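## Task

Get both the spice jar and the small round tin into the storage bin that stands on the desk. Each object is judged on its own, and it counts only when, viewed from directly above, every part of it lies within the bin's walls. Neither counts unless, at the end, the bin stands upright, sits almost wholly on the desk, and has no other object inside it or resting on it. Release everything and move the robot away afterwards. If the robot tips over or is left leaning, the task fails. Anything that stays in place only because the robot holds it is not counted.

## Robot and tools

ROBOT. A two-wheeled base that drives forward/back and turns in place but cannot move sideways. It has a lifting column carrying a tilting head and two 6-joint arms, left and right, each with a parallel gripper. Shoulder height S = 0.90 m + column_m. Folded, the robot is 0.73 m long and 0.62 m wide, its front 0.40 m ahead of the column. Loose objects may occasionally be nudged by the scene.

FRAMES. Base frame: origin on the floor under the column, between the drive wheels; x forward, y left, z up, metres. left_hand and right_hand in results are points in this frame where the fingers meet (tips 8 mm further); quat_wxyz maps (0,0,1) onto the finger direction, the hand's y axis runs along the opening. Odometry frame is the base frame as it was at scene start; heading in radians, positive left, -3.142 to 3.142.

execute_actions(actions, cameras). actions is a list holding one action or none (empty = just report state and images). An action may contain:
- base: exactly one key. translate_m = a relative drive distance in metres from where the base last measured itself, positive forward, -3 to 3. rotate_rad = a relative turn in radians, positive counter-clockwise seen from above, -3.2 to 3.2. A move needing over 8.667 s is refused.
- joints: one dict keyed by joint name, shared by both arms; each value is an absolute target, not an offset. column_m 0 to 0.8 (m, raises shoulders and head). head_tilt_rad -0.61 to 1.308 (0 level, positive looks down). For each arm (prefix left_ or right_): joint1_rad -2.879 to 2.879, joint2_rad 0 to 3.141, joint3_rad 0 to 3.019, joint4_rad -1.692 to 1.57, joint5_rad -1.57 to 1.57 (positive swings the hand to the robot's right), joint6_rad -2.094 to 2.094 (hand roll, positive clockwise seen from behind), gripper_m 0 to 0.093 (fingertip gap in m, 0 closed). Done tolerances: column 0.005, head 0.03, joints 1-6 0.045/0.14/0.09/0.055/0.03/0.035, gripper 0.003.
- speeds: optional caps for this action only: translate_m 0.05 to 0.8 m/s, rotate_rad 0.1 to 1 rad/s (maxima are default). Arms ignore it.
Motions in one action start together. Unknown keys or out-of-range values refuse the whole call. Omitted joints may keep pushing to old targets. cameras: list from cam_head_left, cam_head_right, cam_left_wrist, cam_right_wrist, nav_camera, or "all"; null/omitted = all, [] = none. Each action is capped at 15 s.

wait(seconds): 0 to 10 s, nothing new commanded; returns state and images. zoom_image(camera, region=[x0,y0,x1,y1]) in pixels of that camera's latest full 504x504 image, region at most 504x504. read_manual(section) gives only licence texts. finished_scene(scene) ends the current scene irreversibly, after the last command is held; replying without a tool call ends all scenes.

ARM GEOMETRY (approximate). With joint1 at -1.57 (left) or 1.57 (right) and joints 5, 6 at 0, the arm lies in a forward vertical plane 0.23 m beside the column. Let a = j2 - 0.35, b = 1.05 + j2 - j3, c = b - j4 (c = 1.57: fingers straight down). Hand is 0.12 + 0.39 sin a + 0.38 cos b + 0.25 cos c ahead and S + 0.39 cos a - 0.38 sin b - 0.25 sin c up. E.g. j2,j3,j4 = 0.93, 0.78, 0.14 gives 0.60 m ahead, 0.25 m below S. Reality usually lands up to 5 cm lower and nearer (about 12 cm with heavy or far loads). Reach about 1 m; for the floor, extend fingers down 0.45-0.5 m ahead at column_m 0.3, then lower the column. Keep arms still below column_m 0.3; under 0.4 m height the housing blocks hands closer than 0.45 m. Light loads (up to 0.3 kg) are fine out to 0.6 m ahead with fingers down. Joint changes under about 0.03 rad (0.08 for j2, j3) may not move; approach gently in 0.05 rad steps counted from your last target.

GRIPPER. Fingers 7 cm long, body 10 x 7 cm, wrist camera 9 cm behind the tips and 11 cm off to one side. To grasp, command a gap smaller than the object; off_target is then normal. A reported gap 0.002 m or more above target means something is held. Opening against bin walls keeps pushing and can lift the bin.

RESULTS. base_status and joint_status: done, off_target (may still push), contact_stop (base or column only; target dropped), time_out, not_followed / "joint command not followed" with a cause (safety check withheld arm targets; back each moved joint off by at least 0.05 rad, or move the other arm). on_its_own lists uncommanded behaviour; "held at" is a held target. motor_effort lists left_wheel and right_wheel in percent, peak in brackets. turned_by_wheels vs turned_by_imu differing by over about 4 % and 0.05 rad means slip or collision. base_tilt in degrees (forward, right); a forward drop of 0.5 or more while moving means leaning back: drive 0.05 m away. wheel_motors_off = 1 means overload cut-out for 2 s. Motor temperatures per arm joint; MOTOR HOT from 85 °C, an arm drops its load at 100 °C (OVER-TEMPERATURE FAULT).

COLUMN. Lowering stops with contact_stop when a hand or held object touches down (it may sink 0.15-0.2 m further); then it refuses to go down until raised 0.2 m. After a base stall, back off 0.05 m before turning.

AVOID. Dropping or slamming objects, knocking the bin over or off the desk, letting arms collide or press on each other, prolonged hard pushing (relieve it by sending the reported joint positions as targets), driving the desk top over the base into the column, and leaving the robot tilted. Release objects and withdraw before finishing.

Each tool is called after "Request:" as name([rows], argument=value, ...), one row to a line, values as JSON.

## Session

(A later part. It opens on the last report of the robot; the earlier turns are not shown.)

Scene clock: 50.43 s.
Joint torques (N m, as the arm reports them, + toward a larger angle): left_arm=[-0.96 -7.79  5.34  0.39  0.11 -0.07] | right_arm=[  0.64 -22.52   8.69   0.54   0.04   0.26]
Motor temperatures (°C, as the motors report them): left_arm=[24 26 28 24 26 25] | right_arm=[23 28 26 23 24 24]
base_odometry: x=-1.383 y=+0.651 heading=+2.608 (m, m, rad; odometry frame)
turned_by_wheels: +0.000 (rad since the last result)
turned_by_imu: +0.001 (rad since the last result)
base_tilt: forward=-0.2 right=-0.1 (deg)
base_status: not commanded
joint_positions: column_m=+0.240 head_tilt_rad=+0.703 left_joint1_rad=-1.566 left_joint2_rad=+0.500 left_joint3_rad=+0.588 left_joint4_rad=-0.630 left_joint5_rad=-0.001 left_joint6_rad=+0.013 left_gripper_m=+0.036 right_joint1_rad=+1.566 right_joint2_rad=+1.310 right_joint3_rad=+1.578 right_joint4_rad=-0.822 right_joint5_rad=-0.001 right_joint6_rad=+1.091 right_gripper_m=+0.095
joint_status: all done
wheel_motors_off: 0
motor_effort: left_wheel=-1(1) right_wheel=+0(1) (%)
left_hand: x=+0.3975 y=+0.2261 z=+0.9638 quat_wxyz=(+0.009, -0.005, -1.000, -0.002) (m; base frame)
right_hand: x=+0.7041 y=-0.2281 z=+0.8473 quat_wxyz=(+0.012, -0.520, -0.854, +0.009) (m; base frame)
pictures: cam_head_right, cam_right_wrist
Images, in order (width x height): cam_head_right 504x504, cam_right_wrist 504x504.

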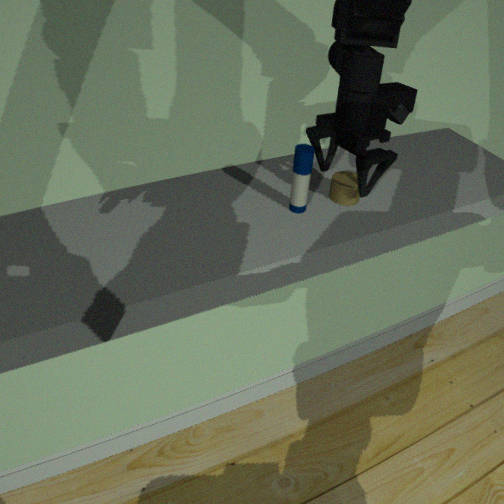

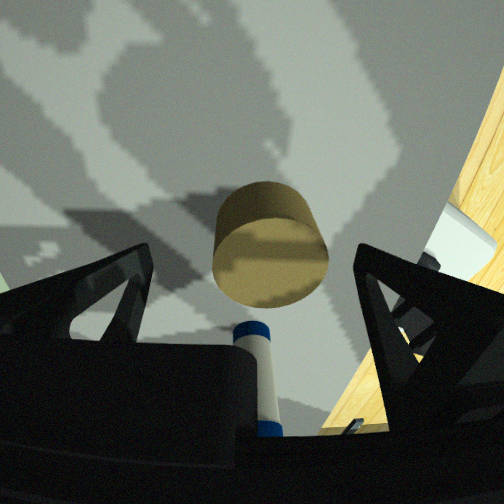

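Desk should lie around heading -1.6.

Request:
execute_actions([
  {"joints":{"column_m":0.225}},
], cameras=[])

Request:
execute_actions([
  {"joints":{"right_gripper_m":0.0}},
], cameras=["cam_right_wrist"])

Request:
execute_actions([
  {"joints":{"column_m":0.38}},
], cameras=[])

Request:
execute_actions([
  {"base":{"translate_m":-1.2},"joints":{"column_m":0.45,"head_tilt_rad":0.5,"right_joint6_rad":0}},
], cameras=[])

Request:
execute_actions([
  {"base":{"rotate_rad":2.05}},
], cameras=["cam_head_left","cam_head_right"])

Scene clock: 52.53 s.
Joint torques (N m, as the arm reports them, + toward a larger angle): left_arm=[-0.97 -7.9   5.28  0.41  0.12 -0.07] | right_arm=[  0.97 -22.73   8.67   0.64   0.05   0.25]
Motor temperatures (°C, as the motors report them): left_arm=[24 26 28 24 26 25] | right_arm=[23 29 26 23 24 24]
base_odometry: x=-1.383 y=+0.651 heading=+2.608 (m, m, rad; odometry frame)
turned_by_wheels: +0.000 (rad since the last result)
turned_by_imu: +0.001 (rad since the last result)
base_tilt: forward=-0.2 right=-0.1 (deg)
base_status: not commanded
joint_positions: column_m=+0.225 head_tilt_rad=+0.703 left_joint1_rad=-1.566 left_joint2_rad=+0.500 left_joint3_rad=+0.588 left_joint4_rad=-0.630 left_joint5_rad=-0.001 left_joint6_rad=+0.013 left_gripper_m=+0.036 right_joint1_rad=+1.566 right_joint2_rad=+1.310 right_joint3_rad=+1.578 right_joint4_rad=-0.822 right_joint5_rad=-0.001 right_joint6_rad=+1.091 right_gripper_m=+0.095
joint_status: all done
wheel_motors_off: 0
motor_effort: left_wheel=+0(3) right_wheel=-2(1) (%)
left_hand: x=+0.3975 y=+0.2261 z=+0.9488 quat_wxyz=(+0.009, -0.005, -1.000, -0.002) (m; base frame)
right_hand: x=+0.7041 y=-0.2281 z=+0.8322 quat_wxyz=(+0.012, -0.520, -0.854, +0.009) (m; base frame)
pictures: none
No camera images: the call's "cameras" was empty. Leave "cameras" out to get every camera's image.

Scene clock: 53.27 s.
Joint torques (N m, as the arm reports them, + toward a larger angle): left_arm=[-0.9  -7.94  5.2   0.44  0.12 -0.07] | right_arm=[  0.98 -22.85   8.55   0.59   0.03   0.25]
Motor temperatures (°C, as the motors report them): left_arm=[24 26 28 24 26 25] | right_arm=[23 29 26 23 24 24]
base_odometry: x=-1.383 y=+0.651 heading=+2.608 (m, m, rad; odometry frame)
turned_by_wheels: +0.000 (rad since the last result)
turned_by_imu: +0.000 (rad since the last result)
base_tilt: forward=-0.2 right=-0.2 (deg)
base_status: not commanded
joint_positions: column_m=+0.225 head_tilt_rad=+0.703 left_joint1_rad=-1.566 left_joint2_rad=+0.500 left_joint3_rad=+0.588 left_joint4_rad=-0.630 left_joint5_rad=-0.001 left_joint6_rad=+0.013 left_gripper_m=+0.036 right_joint1_rad=+1.566 right_joint2_rad=+1.310 right_joint3_rad=+1.578 right_joint4_rad=-0.822 right_joint5_rad=-0.001 right_joint6_rad=+1.091 right_gripper_m=+0.048
joint_status: right_gripper_m off_target (ended at +0.048, target +0.000)
wheel_motors_off: 0
motor_effort: left_wheel=+0(1) right_wheel=+0(1) (%)
left_hand: x=+0.3975 y=+0.2261 z=+0.9488 quat_wxyz=(+0.009, -0.005, -1.000, -0.002) (m; base frame)
right_hand: x=+0.7041 y=-0.2281 z=+0.8322 quat_wxyz=(+0.012, -0.520, -0.854, +0.009) (m; base frame)
pictures: cam_right_wrist
Images, in order (width x height): cam_right_wrist 504x504.

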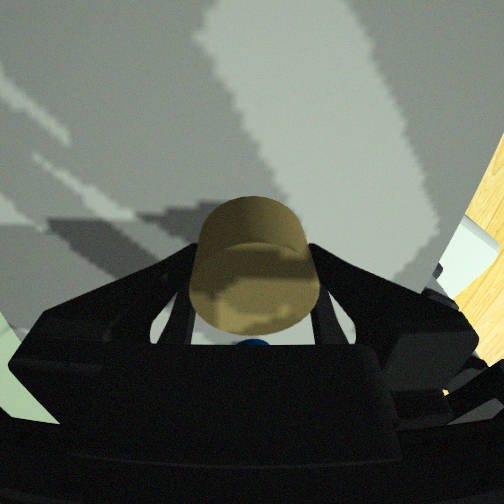

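Scene clock: 55.87 s.
Joint torques (N m, as the arm reports them, + toward a larger angle): left_arm=[-1.   -7.8   5.14  0.44  0.12 -0.06] | right_arm=[  1.23 -22.07   8.69   0.57   0.03   0.24]
Motor temperatures (°C, as the motors report them): left_arm=[24 26 28 24 26 25] | right_arm=[23 29 26 23 24 24]
base_odometry: x=-1.383 y=+0.651 heading=+2.608 (m, m, rad; odometry frame)
turned_by_wheels: +0.000 (rad since the last result)
turned_by_imu: +0.001 (rad since the last result)
base_tilt: forward=-0.2 right=-0.1 (deg)
base_status: not commanded
joint_positions: column_m=+0.380 head_tilt_rad=+0.703 left_joint1_rad=-1.566 left_joint2_rad=+0.500 left_joint3_rad=+0.588 left_joint4_rad=-0.630 left_joint5_rad=-0.001 left_joint6_rad=+0.013 left_gripper_m=+0.036 right_joint1_rad=+1.566 right_joint2_rad=+1.310 right_joint3_rad=+1.578 right_joint4_rad=-0.822 right_joint5_rad=-0.001 right_joint6_rad=+1.091 right_gripper_m=+0.048
joint_status: all done
wheel_motors_off: 0
motor_effort: left_wheel=-2(1) right_wheel=-1(1) (%)
left_hand: x=+0.3975 y=+0.2261 z=+1.1037 quat_wxyz=(+0.009, -0.005, -1.000, -0.002) (m; base frame)
right_hand: x=+0.7041 y=-0.2281 z=+0.9871 quat_wxyz=(+0.012, -0.520, -0.854, +0.009) (m; base frame)
pictures: none
No camera images: the call's "cameras" was empty. Leave "cameras" out to get every camera's image.

Scene clock: 59.87 s.
Joint torques (N m, as the arm reports them, + toward a larger angle): left_arm=[-0.92 -8.25  5.34  0.6   0.11 -0.07] | right_arm=[  1.01 -23.1    8.71   0.63  -0.04   0.08]
Motor temperatures (°C, as the motors report them): left_arm=[24 26 28 24 26 25] | right_arm=[23 29 26 23 24 24]
base_odometry: x=-0.350 y=+0.041 heading=+2.608 (m, m, rad; odometry frame)
turned_by_wheels: +0.000 (rad since the last result)
turned_by_imu: +0.005 (rad since the last result)
base_tilt: forward=-0.2 right=-0.2 (deg)
base_status: done
joint_positions: column_m=+0.450 head_tilt_rad=+0.518 left_joint1_rad=-1.566 left_joint2_rad=+0.501 left_joint3_rad=+0.586 left_joint4_rad=-0.630 left_joint5_rad=-0.001 left_joint6_rad=+0.013 left_gripper_m=+0.036 right_joint1_rad=+1.566 right_joint2_rad=+1.310 right_joint3_rad=+1.578 right_joint4_rad=-0.822 right_joint5_rad=-0.001 right_joint6_rad=+0.009 right_gripper_m=+0.048
joint_status: all done
wheel_motors_off: 0
motor_effort: left_wheel=-1(33) right_wheel=-1(45) (%)
left_hand: x=+0.3967 y=+0.2261 z=+1.1732 quat_wxyz=(+0.010, -0.005, -1.000, -0.002) (m; base frame)
right_hand: x=+0.7041 y=-0.2281 z=+1.0571 quat_wxyz=(+0.015, -0.006, -1.000, +0.002) (m; base frame)
pictures: none
No camera images: the call's "cameras" was empty. Leave "cameras" out to get every camera's image.

Scene clock: 63.27 s.
Joint torques (N m, as the arm reports them, + toward a larger angle): left_arm=[-0.84 -8.13  5.2   0.41  0.12 -0.06] | right_arm=[  0.61 -22.91   8.69   0.69  -0.04   0.07]
Motor temperatures (°C, as the motors report them): left_arm=[24 26 28 24 26 25] | right_arm=[23 29 26 23 24 24]
base_odometry: x=-0.350 y=+0.041 heading=-1.626 (m, m, rad; odometry frame)
turned_by_wheels: +2.049 (rad since the last result)
turned_by_imu: +2.059 (rad since the last result)
base_tilt: forward=-0.1 right=-0.1 (deg)
base_status: done
joint_positions: column_m=+0.450 head_tilt_rad=+0.518 left_joint1_rad=-1.566 left_joint2_rad=+0.501 left_joint3_rad=+0.586 left_joint4_rad=-0.630 left_joint5_rad=-0.001 left_joint6_rad=+0.013 left_gripper_m=+0.036 right_joint1_rad=+1.567 right_joint2_rad=+1.310 right_joint3_rad=+1.578 right_joint4_rad=-0.822 right_joint5_rad=-0.001 right_joint6_rad=+0.009 right_gripper_m=+0.048
joint_status: not commanded
wheel_motors_off: 0
motor_effort: left_wheel=-4(28) right_wheel=+2(36) (%)
left_hand: x=+0.3967 y=+0.2261 z=+1.1732 quat_wxyz=(+0.010, -0.005, -1.000, -0.002) (m; base frame)
right_hand: x=+0.7041 y=-0.2273 z=+1.0571 quat_wxyz=(+0.015, -0.005, -1.000, +0.001) (m; base frame)
pictures: cam_head_left, cam_head_right
Images, in order (width x height): cam_head_left 504x504, cam_head_right 504x504.

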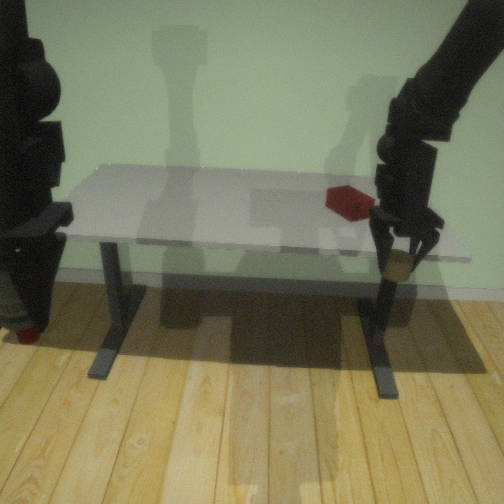

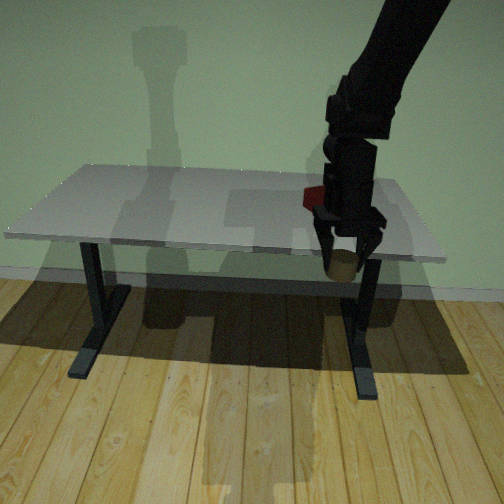

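Depth ~1.85, y≈-.43.

Request:
execute_actions([
  {"base":{"rotate_rad":-0.12}},
], cameras=[])

Request:
execute_actions([
  {"base":{"translate_m":0.95},"joints":{"head_tilt_rad":0.7}},
], cameras=["cam_head_left","cam_head_right","cam_right_wrist"])

Scene clock: 65.27 s.
Joint torques (N m, as the arm reports them, + toward a larger angle): left_arm=[-0.87 -7.82  5.3   0.4   0.12 -0.07] | right_arm=[  0.99 -23.07   8.69   0.65  -0.03   0.07]
Motor temperatures (°C, as the motors report them): left_arm=[24 26 28 24 26 25] | right_arm=[23 29 26 23 24 24]
base_odometry: x=-0.350 y=+0.041 heading=-1.745 (m, m, rad; odometry frame)
turned_by_wheels: -0.119 (rad since the last result)
turned_by_imu: -0.120 (rad since the last result)
base_tilt: forward=-0.2 right=-0.2 (deg)
base_status: done
joint_positions: column_m=+0.450 head_tilt_rad=+0.518 left_joint1_rad=-1.566 left_joint2_rad=+0.501 left_joint3_rad=+0.586 left_joint4_rad=-0.630 left_joint5_rad=-0.001 left_joint6_rad=+0.013 left_gripper_m=+0.036 right_joint1_rad=+1.566 right_joint2_rad=+1.310 right_joint3_rad=+1.578 right_joint4_rad=-0.822 right_joint5_rad=-0.001 right_joint6_rad=+0.009 right_gripper_m=+0.048
joint_status: not commanded
wheel_motors_off: 0
motor_effort: left_wheel=+4(17) right_wheel=-2(20) (%)
left_hand: x=+0.3967 y=+0.2261 z=+1.1732 quat_wxyz=(+0.010, -0.005, -1.000, -0.002) (m; base frame)
right_hand: x=+0.7041 y=-0.2282 z=+1.0571 quat_wxyz=(+0.015, -0.006, -1.000, +0.002) (m; base frame)
pictures: none
No camera images: the call's "cameras" was empty. Leave "cameras" out to get every camera's image.

Scene clock: 68.87 s.
Joint torques (N m, as the arm reports them, + toward a larger angle): left_arm=[-0.78 -8.36  5.16  0.36  0.12 -0.06] | right_arm=[  0.73 -23.11   8.68   0.62  -0.04   0.05]
Motor temperatures (°C, as the motors report them): left_arm=[24 26 28 24 26 25] | right_arm=[23 29 26 23 24 24]
base_odometry: x=-0.514 y=-0.895 heading=-1.744 (m, m, rad; odometry frame)
turned_by_wheels: +0.001 (rad since the last result)
turned_by_imu: -0.001 (rad since the last result)
base_tilt: forward=-0.2 right=-0.2 (deg)
base_status: done
joint_positions: column_m=+0.450 head_tilt_rad=+0.703 left_joint1_rad=-1.566 left_joint2_rad=+0.501 left_joint3_rad=+0.588 left_joint4_rad=-0.630 left_joint5_rad=-0.001 left_joint6_rad=+0.013 left_gripper_m=+0.036 right_joint1_rad=+1.566 right_joint2_rad=+1.310 right_joint3_rad=+1.578 right_joint4_rad=-0.822 right_joint5_rad=-0.001 right_joint6_rad=+0.009 right_gripper_m=+0.048
joint_status: all done
wheel_motors_off: 0
motor_effort: left_wheel=+1(45) right_wheel=-2(39) (%)
left_hand: x=+0.3976 y=+0.2261 z=+1.1736 quat_wxyz=(+0.010, -0.005, -1.000, -0.002) (m; base frame)
right_hand: x=+0.7043 y=-0.2282 z=+1.0572 quat_wxyz=(+0.015, -0.006, -1.000, +0.002) (m; base frame)
pictures: cam_head_left, cam_head_right, cam_right_wrist
Images, in order (width x height): cam_head_left 504x504, cam_head_right 504x504, cam_right_wrist 504x504.

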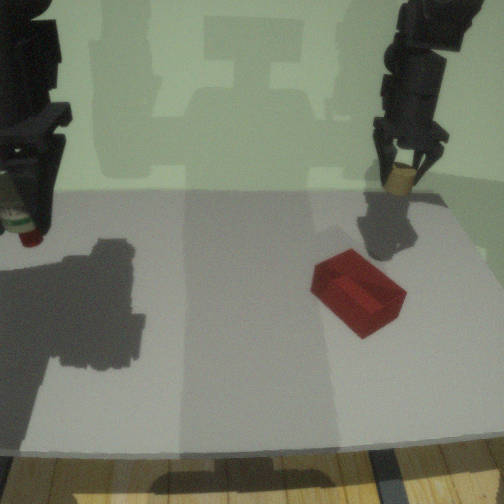

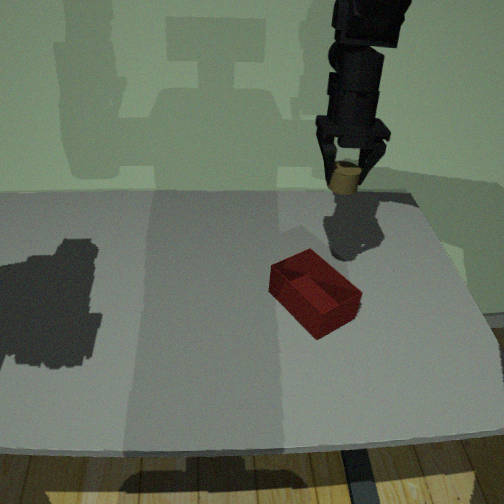

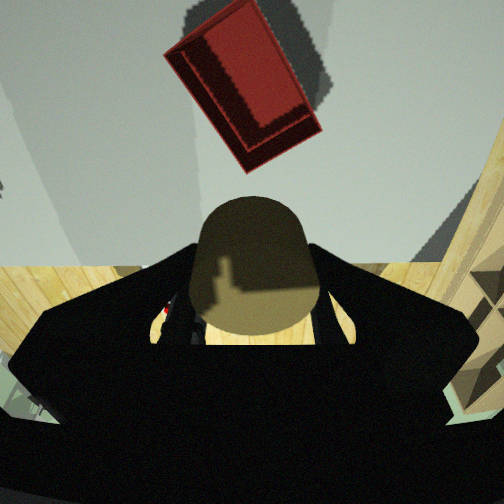

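Request:
execute_actions([
  {"base":{"translate_m":0.02},"joints":{"column_m":0.27,"right_joint6_rad":0.97}},
], cameras=["cam_head_right","cam_right_wrist","nav_camera"])

Scene clock: 72.83 s.
Joint torques (N m, as the arm reports them, + toward a larger angle): left_arm=[-0.86 -8.1   5.03  0.38  0.11 -0.07] | right_arm=[  0.72 -22.58   8.46   0.58   0.03   0.25]
Motor temperatures (°C, as the motors report them): left_arm=[24 26 28 24 26 25] | right_arm=[23 29 26 23 24 24]
base_odometry: x=-0.518 y=-0.914 heading=-1.744 (m, m, rad; odometry frame)
turned_by_wheels: +0.001 (rad since the last result)
turned_by_imu: +0.002 (rad since the last result)
base_tilt: forward=-0.1 right=-0.1 (deg)
base_status: done
joint_positions: column_m=+0.270 head_tilt_rad=+0.703 left_joint1_rad=-1.566 left_joint2_rad=+0.501 left_joint3_rad=+0.590 left_joint4_rad=-0.629 left_joint5_rad=-0.001 left_joint6_rad=+0.013 left_gripper_m=+0.036 right_joint1_rad=+1.566 right_joint2_rad=+1.310 right_joint3_rad=+1.582 right_joint4_rad=-0.821 right_joint5_rad=-0.001 right_joint6_rad=+0.961 right_gripper_m=+0.048
joint_status: all done
wheel_motors_off: 0
motor_effort: left_wheel=+1(27) right_wheel=-1(33) (%)
left_hand: x=+0.3990 y=+0.2261 z=+0.9942 quat_wxyz=(+0.008, -0.005, -1.000, -0.002) (m; base frame)
right_hand: x=+0.7062 y=-0.2282 z=+0.8783 quat_wxyz=(+0.011, -0.463, -0.886, +0.008) (m; base frame)
pictures: cam_head_right, cam_right_wrist, nav_camera
Images, in order (width x height): cam_head_right 504x504, cam_right_wrist 504x504, nav_camera 504x504.

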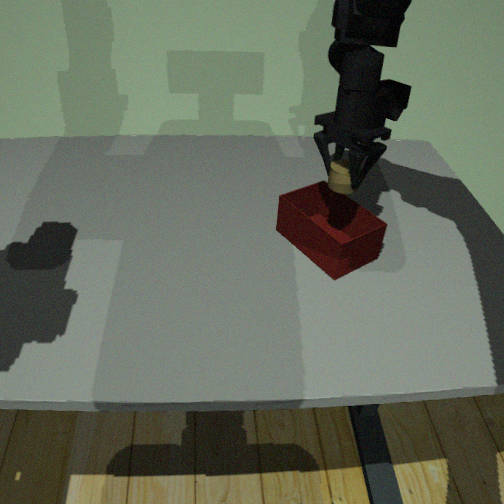

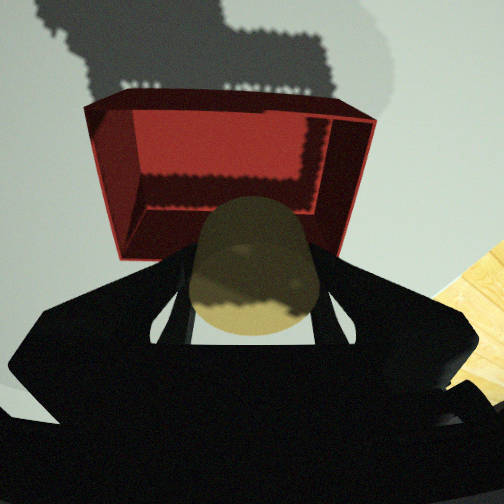

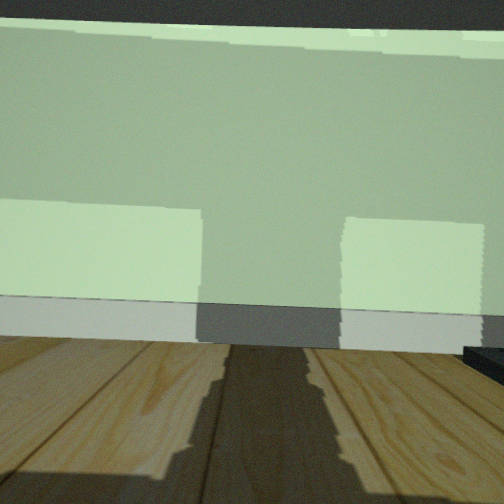

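Well placed. Lower.

Request:
execute_actions([
  {"base":{"translate_m":-0.008},"joints":{"column_m":0.185}},
], cameras=["cam_head_right","cam_right_wrist"])

Scene clock: 75.30 s.
Joint torques (N m, as the arm reports them, + toward a larger angle): left_arm=[-0.91 -7.65  5.2   0.37  0.11 -0.06] | right_arm=[  0.92 -22.75   8.41   0.52   0.04   0.27]
Motor temperatures (°C, as the motors report them): left_arm=[24 26 28 24 26 25] | right_arm=[23 30 27 23 24 24]
base_odometry: x=-0.516 y=-0.906 heading=-1.744 (m, m, rad; odometry frame)
turned_by_wheels: +0.000 (rad since the last result)
turned_by_imu: +0.001 (rad since the last result)
base_tilt: forward=-0.2 right=-0.1 (deg)
base_status: done
joint_positions: column_m=+0.185 head_tilt_rad=+0.703 left_joint1_rad=-1.566 left_joint2_rad=+0.500 left_joint3_rad=+0.590 left_joint4_rad=-0.629 left_joint5_rad=-0.001 left_joint6_rad=+0.013 left_gripper_m=+0.036 right_joint1_rad=+1.566 right_joint2_rad=+1.310 right_joint3_rad=+1.582 right_joint4_rad=-0.821 right_joint5_rad=-0.001 right_joint6_rad=+0.961 right_gripper_m=+0.048
joint_status: all done
wheel_motors_off: 0
motor_effort: left_wheel=+1(26) right_wheel=+1(30) (%)
left_hand: x=+0.3991 y=+0.2261 z=+0.9094 quat_wxyz=(+0.007, -0.005, -1.000, -0.002) (m; base frame)
right_hand: x=+0.7062 y=-0.2282 z=+0.7932 quat_wxyz=(+0.011, -0.463, -0.886, +0.008) (m; base frame)
pictures: cam_head_right, cam_right_wrist
Images, in order (width x height): cam_head_right 504x504, cam_right_wrist 504x504.

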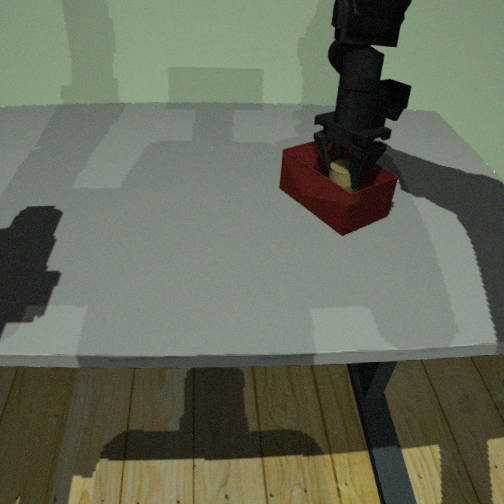

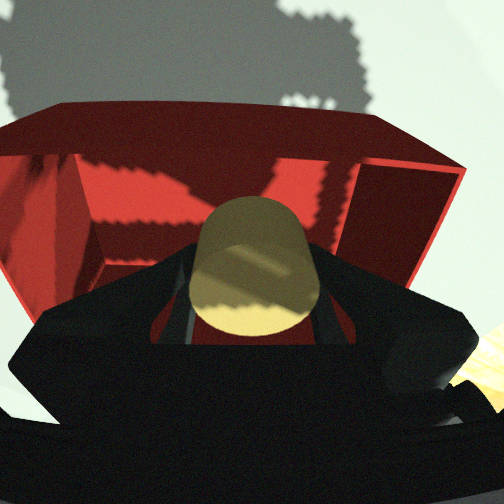

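Request:
execute_actions([
  {"joints":{"column_m":0.155}},
], cameras=["cam_head_right"])

Request:
execute_actions([
  {"joints":{"right_gripper_m":0.058}},
], cameras=["cam_right_wrist"])

Request:
execute_actions([
  {"joints":{"column_m":0.3}},
], cameras=[])

Request:
execute_actions([
  {"base":{"translate_m":-0.1},"joints":{"right_joint2_rad":0.5,"right_joint3_rad":0.8,"right_joint4_rad":-0.4,"right_joint6_rad":0}},
], cameras=[])

Request:
execute_actions([
  {"base":{"rotate_rad":-0.487},"joints":{"column_m":0.2,"left_joint2_rad":1.5,"left_joint3_rad":2.35,"left_joint4_rad":-1.37,"left_joint6_rad":-1.09,"head_tilt_rad":0.55}},
], cameras=["cam_head_left","cam_left_wrist"])

Scene clock: 79.30 s.
Joint torques (N m, as the arm reports them, + toward a larger angle): left_arm=[-0.95 -7.96  4.97  0.47  0.12 -0.06] | right_arm=[  0.81 -23.31   8.37   0.6    0.02   0.26]
Motor temperatures (°C, as the motors report them): left_arm=[24 26 28 24 26 25] | right_arm=[23 30 27 23 24 24]
base_odometry: x=-0.516 y=-0.906 heading=-1.744 (m, m, rad; odometry frame)
turned_by_wheels: +0.000 (rad since the last result)
turned_by_imu: +0.001 (rad since the last result)
base_tilt: forward=-0.2 right=-0.1 (deg)
base_status: not commanded
joint_positions: column_m=+0.155 head_tilt_rad=+0.703 left_joint1_rad=-1.566 left_joint2_rad=+0.500 left_joint3_rad=+0.590 left_joint4_rad=-0.629 left_joint5_rad=-0.001 left_joint6_rad=+0.013 left_gripper_m=+0.036 right_joint1_rad=+1.566 right_joint2_rad=+1.310 right_joint3_rad=+1.582 right_joint4_rad=-0.821 right_joint5_rad=-0.001 right_joint6_rad=+0.961 right_gripper_m=+0.048
joint_status: all done
wheel_motors_off: 0
motor_effort: left_wheel=+2(1) right_wheel=-3(1) (%)
left_hand: x=+0.3991 y=+0.2261 z=+0.8794 quat_wxyz=(+0.007, -0.005, -1.000, -0.002) (m; base frame)
right_hand: x=+0.7062 y=-0.2282 z=+0.7632 quat_wxyz=(+0.011, -0.463, -0.886, +0.008) (m; base frame)
pictures: cam_head_right
Images, in order (width x height): cam_head_right 504x504.

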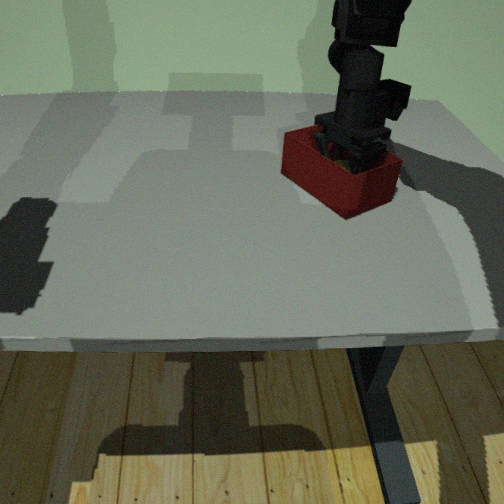

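Scene clock: 79.93 s.
Joint torques (N m, as the arm reports them, + toward a larger angle): left_arm=[-0.8  -7.95  5.09  0.37  0.11 -0.07] | right_arm=[  0.92 -22.31   8.42   0.62   0.04   0.25]
Motor temperatures (°C, as the motors report them): left_arm=[24 26 28 24 26 25] | right_arm=[23 30 27 23 24 24]
base_odometry: x=-0.516 y=-0.906 heading=-1.744 (m, m, rad; odometry frame)
turned_by_wheels: +0.000 (rad since the last result)
turned_by_imu: +0.000 (rad since the last result)
base_tilt: forward=-0.2 right=-0.1 (deg)
base_status: not commanded
joint_positions: column_m=+0.155 head_tilt_rad=+0.703 left_joint1_rad=-1.566 left_joint2_rad=+0.500 left_joint3_rad=+0.590 left_joint4_rad=-0.629 left_joint5_rad=-0.001 left_joint6_rad=+0.013 left_gripper_m=+0.036 right_joint1_rad=+1.566 right_joint2_rad=+1.310 right_joint3_rad=+1.582 right_joint4_rad=-0.821 right_joint5_rad=-0.001 right_joint6_rad=+0.961 right_gripper_m=+0.058
joint_status: all done
wheel_motors_off: 0
motor_effort: left_wheel=+1(1) right_wheel=+0(1) (%)
left_hand: x=+0.3991 y=+0.2261 z=+0.8794 quat_wxyz=(+0.007, -0.005, -1.000, -0.002) (m; base frame)
right_hand: x=+0.7062 y=-0.2282 z=+0.7632 quat_wxyz=(+0.011, -0.463, -0.886, +0.008) (m; base frame)
pictures: cam_right_wrist
Images, in order (width x height): cam_right_wrist 504x504.

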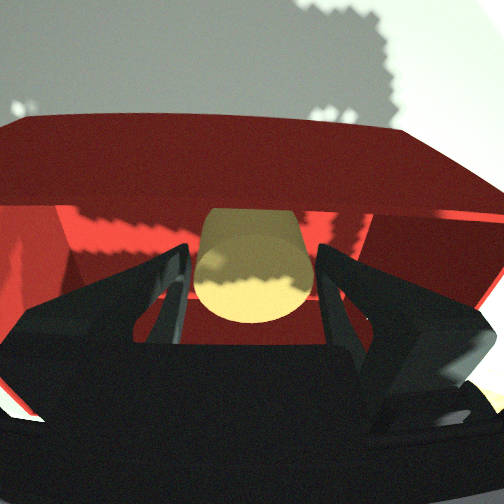

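Scene clock: 82.40 s.
Joint torques (N m, as the arm reports them, + toward a larger angle): left_arm=[-0.87 -8.04  5.02  0.33  0.1  -0.08] | right_arm=[  1.31 -22.78   8.28   0.54   0.04   0.26]
Motor temperatures (°C, as the motors report them): left_arm=[24 26 28 24 26 25] | right_arm=[23 30 27 23 24 24]
base_odometry: x=-0.516 y=-0.906 heading=-1.744 (m, m, rad; odometry frame)
turned_by_wheels: +0.000 (rad since the last result)
turned_by_imu: +0.001 (rad since the last result)
base_tilt: forward=-0.2 right=-0.1 (deg)
base_status: not commanded
joint_positions: column_m=+0.300 head_tilt_rad=+0.703 left_joint1_rad=-1.566 left_joint2_rad=+0.500 left_joint3_rad=+0.590 left_joint4_rad=-0.629 left_joint5_rad=-0.001 left_joint6_rad=+0.013 left_gripper_m=+0.036 right_joint1_rad=+1.566 right_joint2_rad=+1.310 right_joint3_rad=+1.582 right_joint4_rad=-0.821 right_joint5_rad=-0.001 right_joint6_rad=+0.961 right_gripper_m=+0.058
joint_status: all done
wheel_motors_off: 0
motor_effort: left_wheel=+0(0) right_wheel=+0(1) (%)
left_hand: x=+0.3991 y=+0.2261 z=+1.0243 quat_wxyz=(+0.007, -0.005, -1.000, -0.002) (m; base frame)
right_hand: x=+0.7062 y=-0.2282 z=+0.9081 quat_wxyz=(+0.011, -0.463, -0.886, +0.008) (m; base frame)
pictures: none
No camera images: the call's "cameras" was empty. Leave "cameras" out to get every camera's image.

Scene clock: 83.93 s.
Joint torques (N m, as the arm reports them, + toward a larger angle): left_arm=[-0.94 -7.69  5.18  0.45  0.12 -0.06] | right_arm=[  1.09 -11.76   8.3    1.78  -0.05   0.06]
Motor temperatures (°C, as the motors report them): left_arm=[24 26 28 24 26 25] | right_arm=[23 30 26 23 24 24]
base_odometry: x=-0.499 y=-0.808 heading=-1.744 (m, m, rad; odometry frame)
turned_by_wheels: -0.001 (rad since the last result)
turned_by_imu: +0.000 (rad since the last result)
base_tilt: forward=-0.2 right=-0.1 (deg)
base_status: done
joint_positions: column_m=+0.300 head_tilt_rad=+0.704 left_joint1_rad=-1.566 left_joint2_rad=+0.500 left_joint3_rad=+0.588 left_joint4_rad=-0.629 left_joint5_rad=-0.001 left_joint6_rad=+0.013 left_gripper_m=+0.036 right_joint1_rad=+1.566 right_joint2_rad=+0.499 right_joint3_rad=+0.794 right_joint4_rad=-0.409 right_joint5_rad=-0.001 right_joint6_rad=+0.009 right_gripper_m=+0.058
joint_status: all done
wheel_motors_off: 0
motor_effort: left_wheel=-2(28) right_wheel=+1(28) (%)
left_hand: x=+0.3983 y=+0.2261 z=+1.0240 quat_wxyz=(+0.008, -0.005, -1.000, -0.002) (m; base frame)
right_hand: x=+0.5591 y=-0.2270 z=+1.0957 quat_wxyz=(-0.203, -0.005, -0.979, +0.001) (m; base frame)
pictures: none
No camera images: the call's "cameras" was empty. Leave "cameras" out to get every camera's image.

Scene clock: 85.87 s.
Joint torques (N m, as the arm reports them, + toward a larger angle): left_arm=[ -0.41 -26.58   9.    -0.37   0.03  -0.08] | right_arm=[  0.98 -11.73   8.16   1.63  -0.04   0.06]
Motor temperatures (°C, as the motors report them): left_arm=[24 26 28 24 26 25] | right_arm=[23 29 27 23 24 24]
base_odometry: x=-0.499 y=-0.808 heading=-2.231 (m, m, rad; odometry frame)
turned_by_wheels: -0.486 (rad since the last result)
turned_by_imu: -0.485 (rad since the last result)
base_tilt: forward=-0.1 right=-0.1 (deg)
base_status: done
joint_positions: column_m=+0.200 head_tilt_rad=+0.568 left_joint1_rad=-1.566 left_joint2_rad=+1.494 left_joint3_rad=+2.324 left_joint4_rad=-1.354 left_joint5_rad=-0.001 left_joint6_rad=-1.076 left_gripper_m=+0.036 right_joint1_rad=+1.566 right_joint2_rad=+0.499 right_joint3_rad=+0.794 right_joint4_rad=-0.409 right_joint5_rad=-0.001 right_joint6_rad=+0.009 right_gripper_m=+0.058
joint_status: all done
wheel_motors_off: 0
motor_effort: left_wheel=+3(34) right_wheel=-4(35) (%)
left_hand: x=+0.8474 y=+0.2271 z=+0.9319 quat_wxyz=(-0.001, +0.514, -0.858, -0.002) (m; base frame)
right_hand: x=+0.5591 y=-0.2270 z=+0.9958 quat_wxyz=(-0.203, -0.005, -0.979, +0.001) (m; base frame)
pictures: cam_head_left, cam_left_wrist
Images, in order (width x height): cam_head_left 504x504, cam_left_wrist 504x504.

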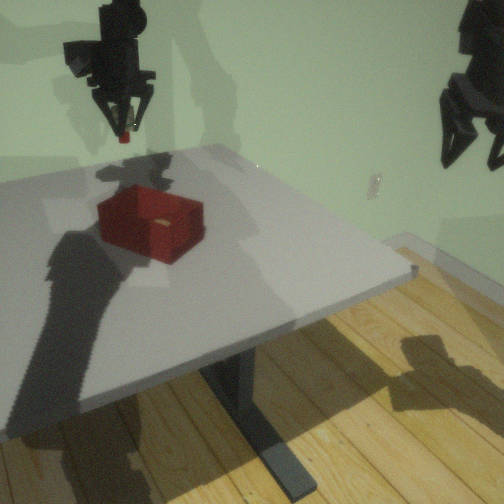

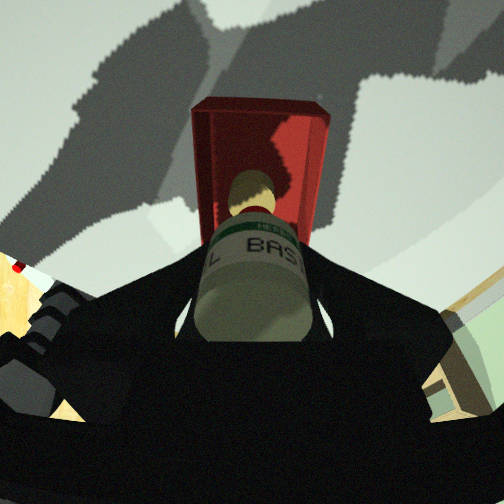

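Request:
execute_actions([
  {"joints":{"column_m":0.08}},
], cameras=["cam_head_left","cam_left_wrist"])

Scene clock: 91.20 s.
Joint torques (N m, as the arm reports them, + toward a larger angle): left_arm=[ -0.78 -26.22   9.08  -0.38   0.03  -0.08] | right_arm=[  0.68 -11.64   8.24   1.7   -0.05   0.07]
Motor temperatures (°C, as the motors report them): left_arm=[24 27 29 24 26 25] | right_arm=[23 29 27 23 24 24]
base_odometry: x=-0.499 y=-0.808 heading=-2.231 (m, m, rad; odometry frame)
turned_by_wheels: +0.000 (rad since the last result)
turned_by_imu: +0.002 (rad since the last result)
base_tilt: forward=-0.2 right=-0.1 (deg)
base_status: not commanded
joint_positions: column_m=+0.080 head_tilt_rad=+0.568 left_joint1_rad=-1.566 left_joint2_rad=+1.494 left_joint3_rad=+2.324 left_joint4_rad=-1.354 left_joint5_rad=-0.001 left_joint6_rad=-1.076 left_gripper_m=+0.036 right_joint1_rad=+1.566 right_joint2_rad=+0.499 right_joint3_rad=+0.794 right_joint4_rad=-0.409 right_joint5_rad=-0.001 right_joint6_rad=+0.009 right_gripper_m=+0.058
joint_status: all done
wheel_motors_off: 0
motor_effort: left_wheel=+5(5) right_wheel=-5(4) (%)
left_hand: x=+0.8474 y=+0.2271 z=+0.8119 quat_wxyz=(-0.001, +0.514, -0.858, -0.002) (m; base frame)
right_hand: x=+0.5591 y=-0.2270 z=+0.8758 quat_wxyz=(-0.203, -0.005, -0.979, +0.001) (m; base frame)
pictures: cam_head_left, cam_left_wrist
Images, in order (width x height): cam_head_left 504x504, cam_left_wrist 504x504.

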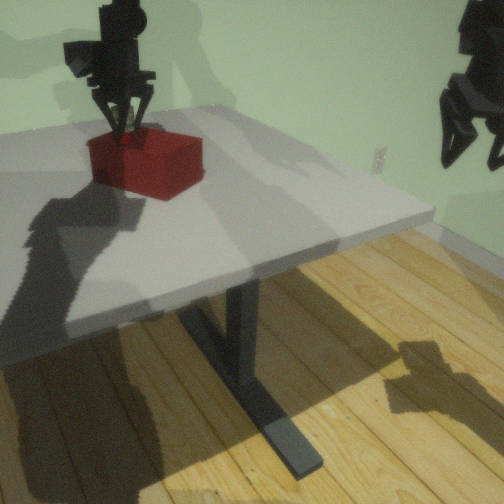

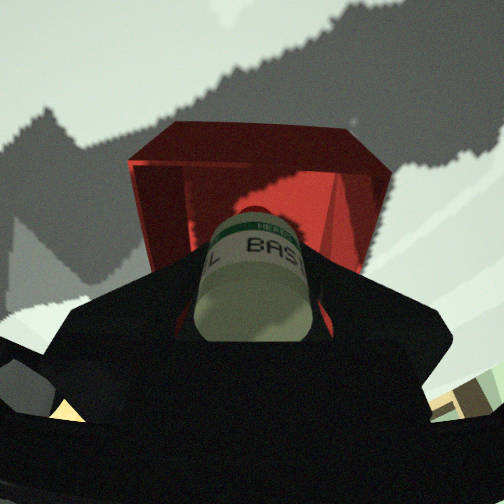

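Request:
execute_actions([
  {"joints":{"column_m":0.025}},
], cameras=["cam_head_left","cam_left_wrist"])

Request:
execute_actions([
  {"joints":{"left_gripper_m":0.05}},
], cameras=[])

Request:
execute_actions([
  {"joints":{"column_m":0.2}},
], cameras=["cam_head_left","cam_left_wrist"])

Request:
execute_actions([
  {"base":{"translate_m":-0.3}},
], cameras=["cam_head_left"])

Scene clock: 93.83 s.
Joint torques (N m, as the arm reports them, + toward a larger angle): left_arm=[ -0.73 -26.05   8.97  -0.35   0.03  -0.07] | right_arm=[  0.94 -10.58   8.25   1.72  -0.04   0.07]
Motor temperatures (°C, as the motors report them): left_arm=[24 27 29 24 26 25] | right_arm=[23 29 27 23 24 24]
base_odometry: x=-0.499 y=-0.808 heading=-2.231 (m, m, rad; odometry frame)
turned_by_wheels: +0.000 (rad since the last result)
turned_by_imu: +0.001 (rad since the last result)
base_tilt: forward=-0.2 right=-0.1 (deg)
base_status: not commanded
joint_positions: column_m=+0.025 head_tilt_rad=+0.568 left_joint1_rad=-1.566 left_joint2_rad=+1.495 left_joint3_rad=+2.324 left_joint4_rad=-1.354 left_joint5_rad=-0.001 left_joint6_rad=-1.076 left_gripper_m=+0.036 right_joint1_rad=+1.566 right_joint2_rad=+0.499 right_joint3_rad=+0.794 right_joint4_rad=-0.409 right_joint5_rad=-0.001 right_joint6_rad=+0.009 right_gripper_m=+0.058
joint_status: all done
wheel_motors_off: 0
motor_effort: left_wheel=+6(5) right_wheel=-6(5) (%)
left_hand: x=+0.8473 y=+0.2271 z=+0.7564 quat_wxyz=(+0.000, +0.514, -0.858, -0.003) (m; base frame)
right_hand: x=+0.5591 y=-0.2270 z=+0.8208 quat_wxyz=(-0.203, -0.005, -0.979, +0.001) (m; base frame)
pictures: cam_head_left, cam_left_wrist
Images, in order (width x height): cam_head_left 504x504, cam_left_wrist 504x504.

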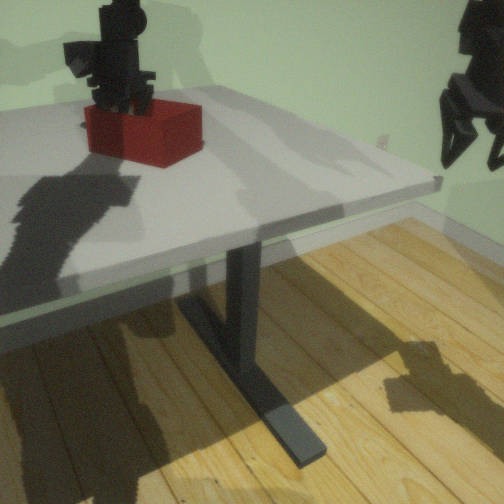

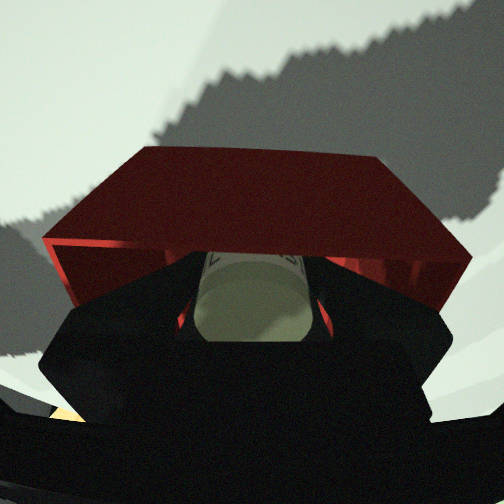

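Scene clock: 94.43 s.
Joint torques (N m, as the arm reports them, + toward a larger angle): left_arm=[ -0.78 -25.57   8.98  -0.39   0.03  -0.08] | right_arm=[  0.84 -12.24   8.17   1.73  -0.04   0.05]
Motor temperatures (°C, as the motors report them): left_arm=[24 27 29 24 26 25] | right_arm=[23 29 27 23 24 24]
base_odometry: x=-0.499 y=-0.808 heading=-2.231 (m, m, rad; odometry frame)
turned_by_wheels: +0.000 (rad since the last result)
turned_by_imu: +0.000 (rad since the last result)
base_tilt: forward=-0.1 right=-0.1 (deg)
base_status: not commanded
joint_positions: column_m=+0.025 head_tilt_rad=+0.568 left_joint1_rad=-1.566 left_joint2_rad=+1.495 left_joint3_rad=+2.324 left_joint4_rad=-1.354 left_joint5_rad=-0.001 left_joint6_rad=-1.077 left_gripper_m=+0.050 right_joint1_rad=+1.566 right_joint2_rad=+0.499 right_joint3_rad=+0.794 right_joint4_rad=-0.409 right_joint5_rad=-0.001 right_joint6_rad=+0.009 right_gripper_m=+0.058
joint_status: all done
wheel_motors_off: 0
motor_effort: left_wheel=+5(6) right_wheel=-5(6) (%)
left_hand: x=+0.8473 y=+0.2271 z=+0.7564 quat_wxyz=(+0.000, +0.514, -0.858, -0.003) (m; base frame)
right_hand: x=+0.5591 y=-0.2270 z=+0.8208 quat_wxyz=(-0.203, -0.005, -0.979, +0.001) (m; base frame)
pictures: none
No camera images: the call's "cameras" was empty. Leave "cameras" out to get every camera's image.

Scene clock: 97.30 s.
Joint torques (N m, as the arm reports them, + toward a larger angle): left_arm=[ -0.73 -25.81   8.98  -0.37   0.03  -0.08] | right_arm=[  1.03 -12.38   8.16   1.72  -0.03   0.05]
Motor temperatures (°C, as the motors report them): left_arm=[24 27 29 24 26 25] | right_arm=[23 29 27 23 24 24]
base_odometry: x=-0.499 y=-0.808 heading=-2.231 (m, m, rad; odometry frame)
turned_by_wheels: +0.000 (rad since the last result)
turned_by_imu: +0.001 (rad since the last result)
base_tilt: forward=-0.2 right=-0.1 (deg)
base_status: not commanded
joint_positions: column_m=+0.200 head_tilt_rad=+0.567 left_joint1_rad=-1.566 left_joint2_rad=+1.495 left_joint3_rad=+2.324 left_joint4_rad=-1.354 left_joint5_rad=-0.001 left_joint6_rad=-1.077 left_gripper_m=+0.050 right_joint1_rad=+1.566 right_joint2_rad=+0.499 right_joint3_rad=+0.794 right_joint4_rad=-0.409 right_joint5_rad=-0.001 right_joint6_rad=+0.009 right_gripper_m=+0.058
joint_status: all done
wheel_motors_off: 0
motor_effort: left_wheel=+7(8) right_wheel=-5(6) (%)
left_hand: x=+0.8473 y=+0.2271 z=+0.9313 quat_wxyz=(+0.000, +0.514, -0.858, -0.003) (m; base frame)
right_hand: x=+0.5591 y=-0.2270 z=+0.9957 quat_wxyz=(-0.203, -0.005, -0.979, +0.001) (m; base frame)
pictures: cam_head_left, cam_left_wrist
Images, in order (width x height): cam_head_left 504x504, cam_left_wrist 504x504.

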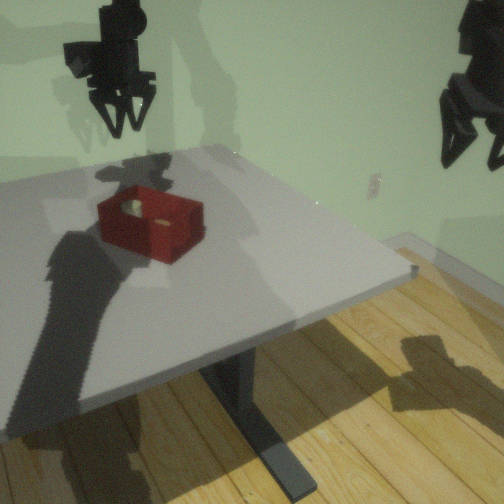

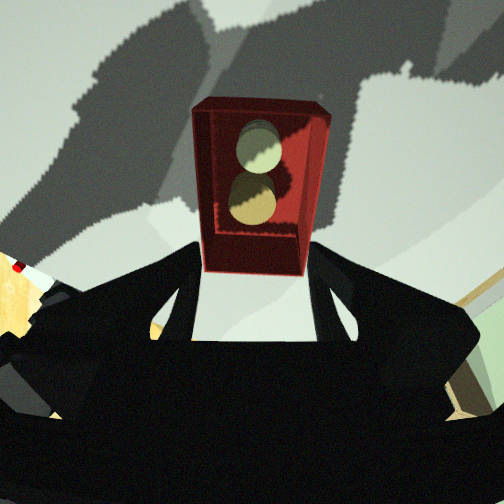

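Scene clock: 99.33 s.
Joint torques (N m, as the arm reports them, + toward a larger angle): left_arm=[ -0.86 -26.09   8.98  -0.21   0.04  -0.08] | right_arm=[  0.89 -11.51   8.22   1.72  -0.03   0.07]
Motor temperatures (°C, as the motors report them): left_arm=[24 28 30 24 26 25] | right_arm=[23 28 27 23 24 24]
base_odometry: x=-0.315 y=-0.571 heading=-2.231 (m, m, rad; odometry frame)
turned_by_wheels: -0.001 (rad since the last result)
turned_by_imu: +0.001 (rad since the last result)
base_tilt: forward=-0.2 right=-0.1 (deg)
base_status: done
joint_positions: column_m=+0.200 head_tilt_rad=+0.567 left_joint1_rad=-1.566 left_joint2_rad=+1.495 left_joint3_rad=+2.324 left_joint4_rad=-1.358 left_joint5_rad=-0.001 left_joint6_rad=-1.077 left_gripper_m=+0.050 right_joint1_rad=+1.566 right_joint2_rad=+0.499 right_joint3_rad=+0.794 right_joint4_rad=-0.409 right_joint5_rad=-0.001 right_joint6_rad=+0.009 right_gripper_m=+0.058
joint_status: not commanded
wheel_motors_off: 0
motor_effort: left_wheel=-1(34) right_wheel=+2(46) (%)
left_hand: x=+0.8463 y=+0.2271 z=+0.9313 quat_wxyz=(+0.001, +0.514, -0.858, -0.004) (m; base frame)
right_hand: x=+0.5592 y=-0.2270 z=+0.9957 quat_wxyz=(-0.203, -0.005, -0.979, +0.001) (m; base frame)
pictures: cam_head_left
Images, in order (width x height): cam_head_left 504x504.

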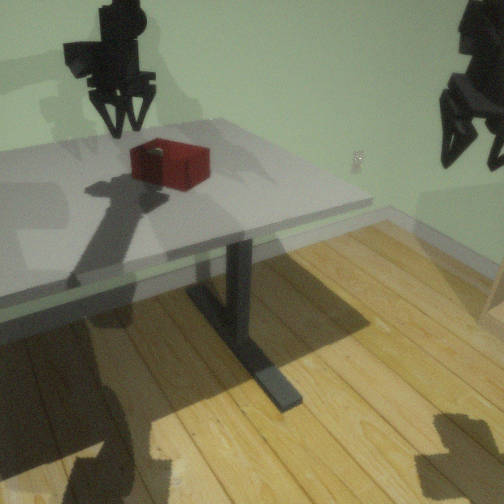

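Request:
finished_scene(scene=2)

The scene is finished: the task was done.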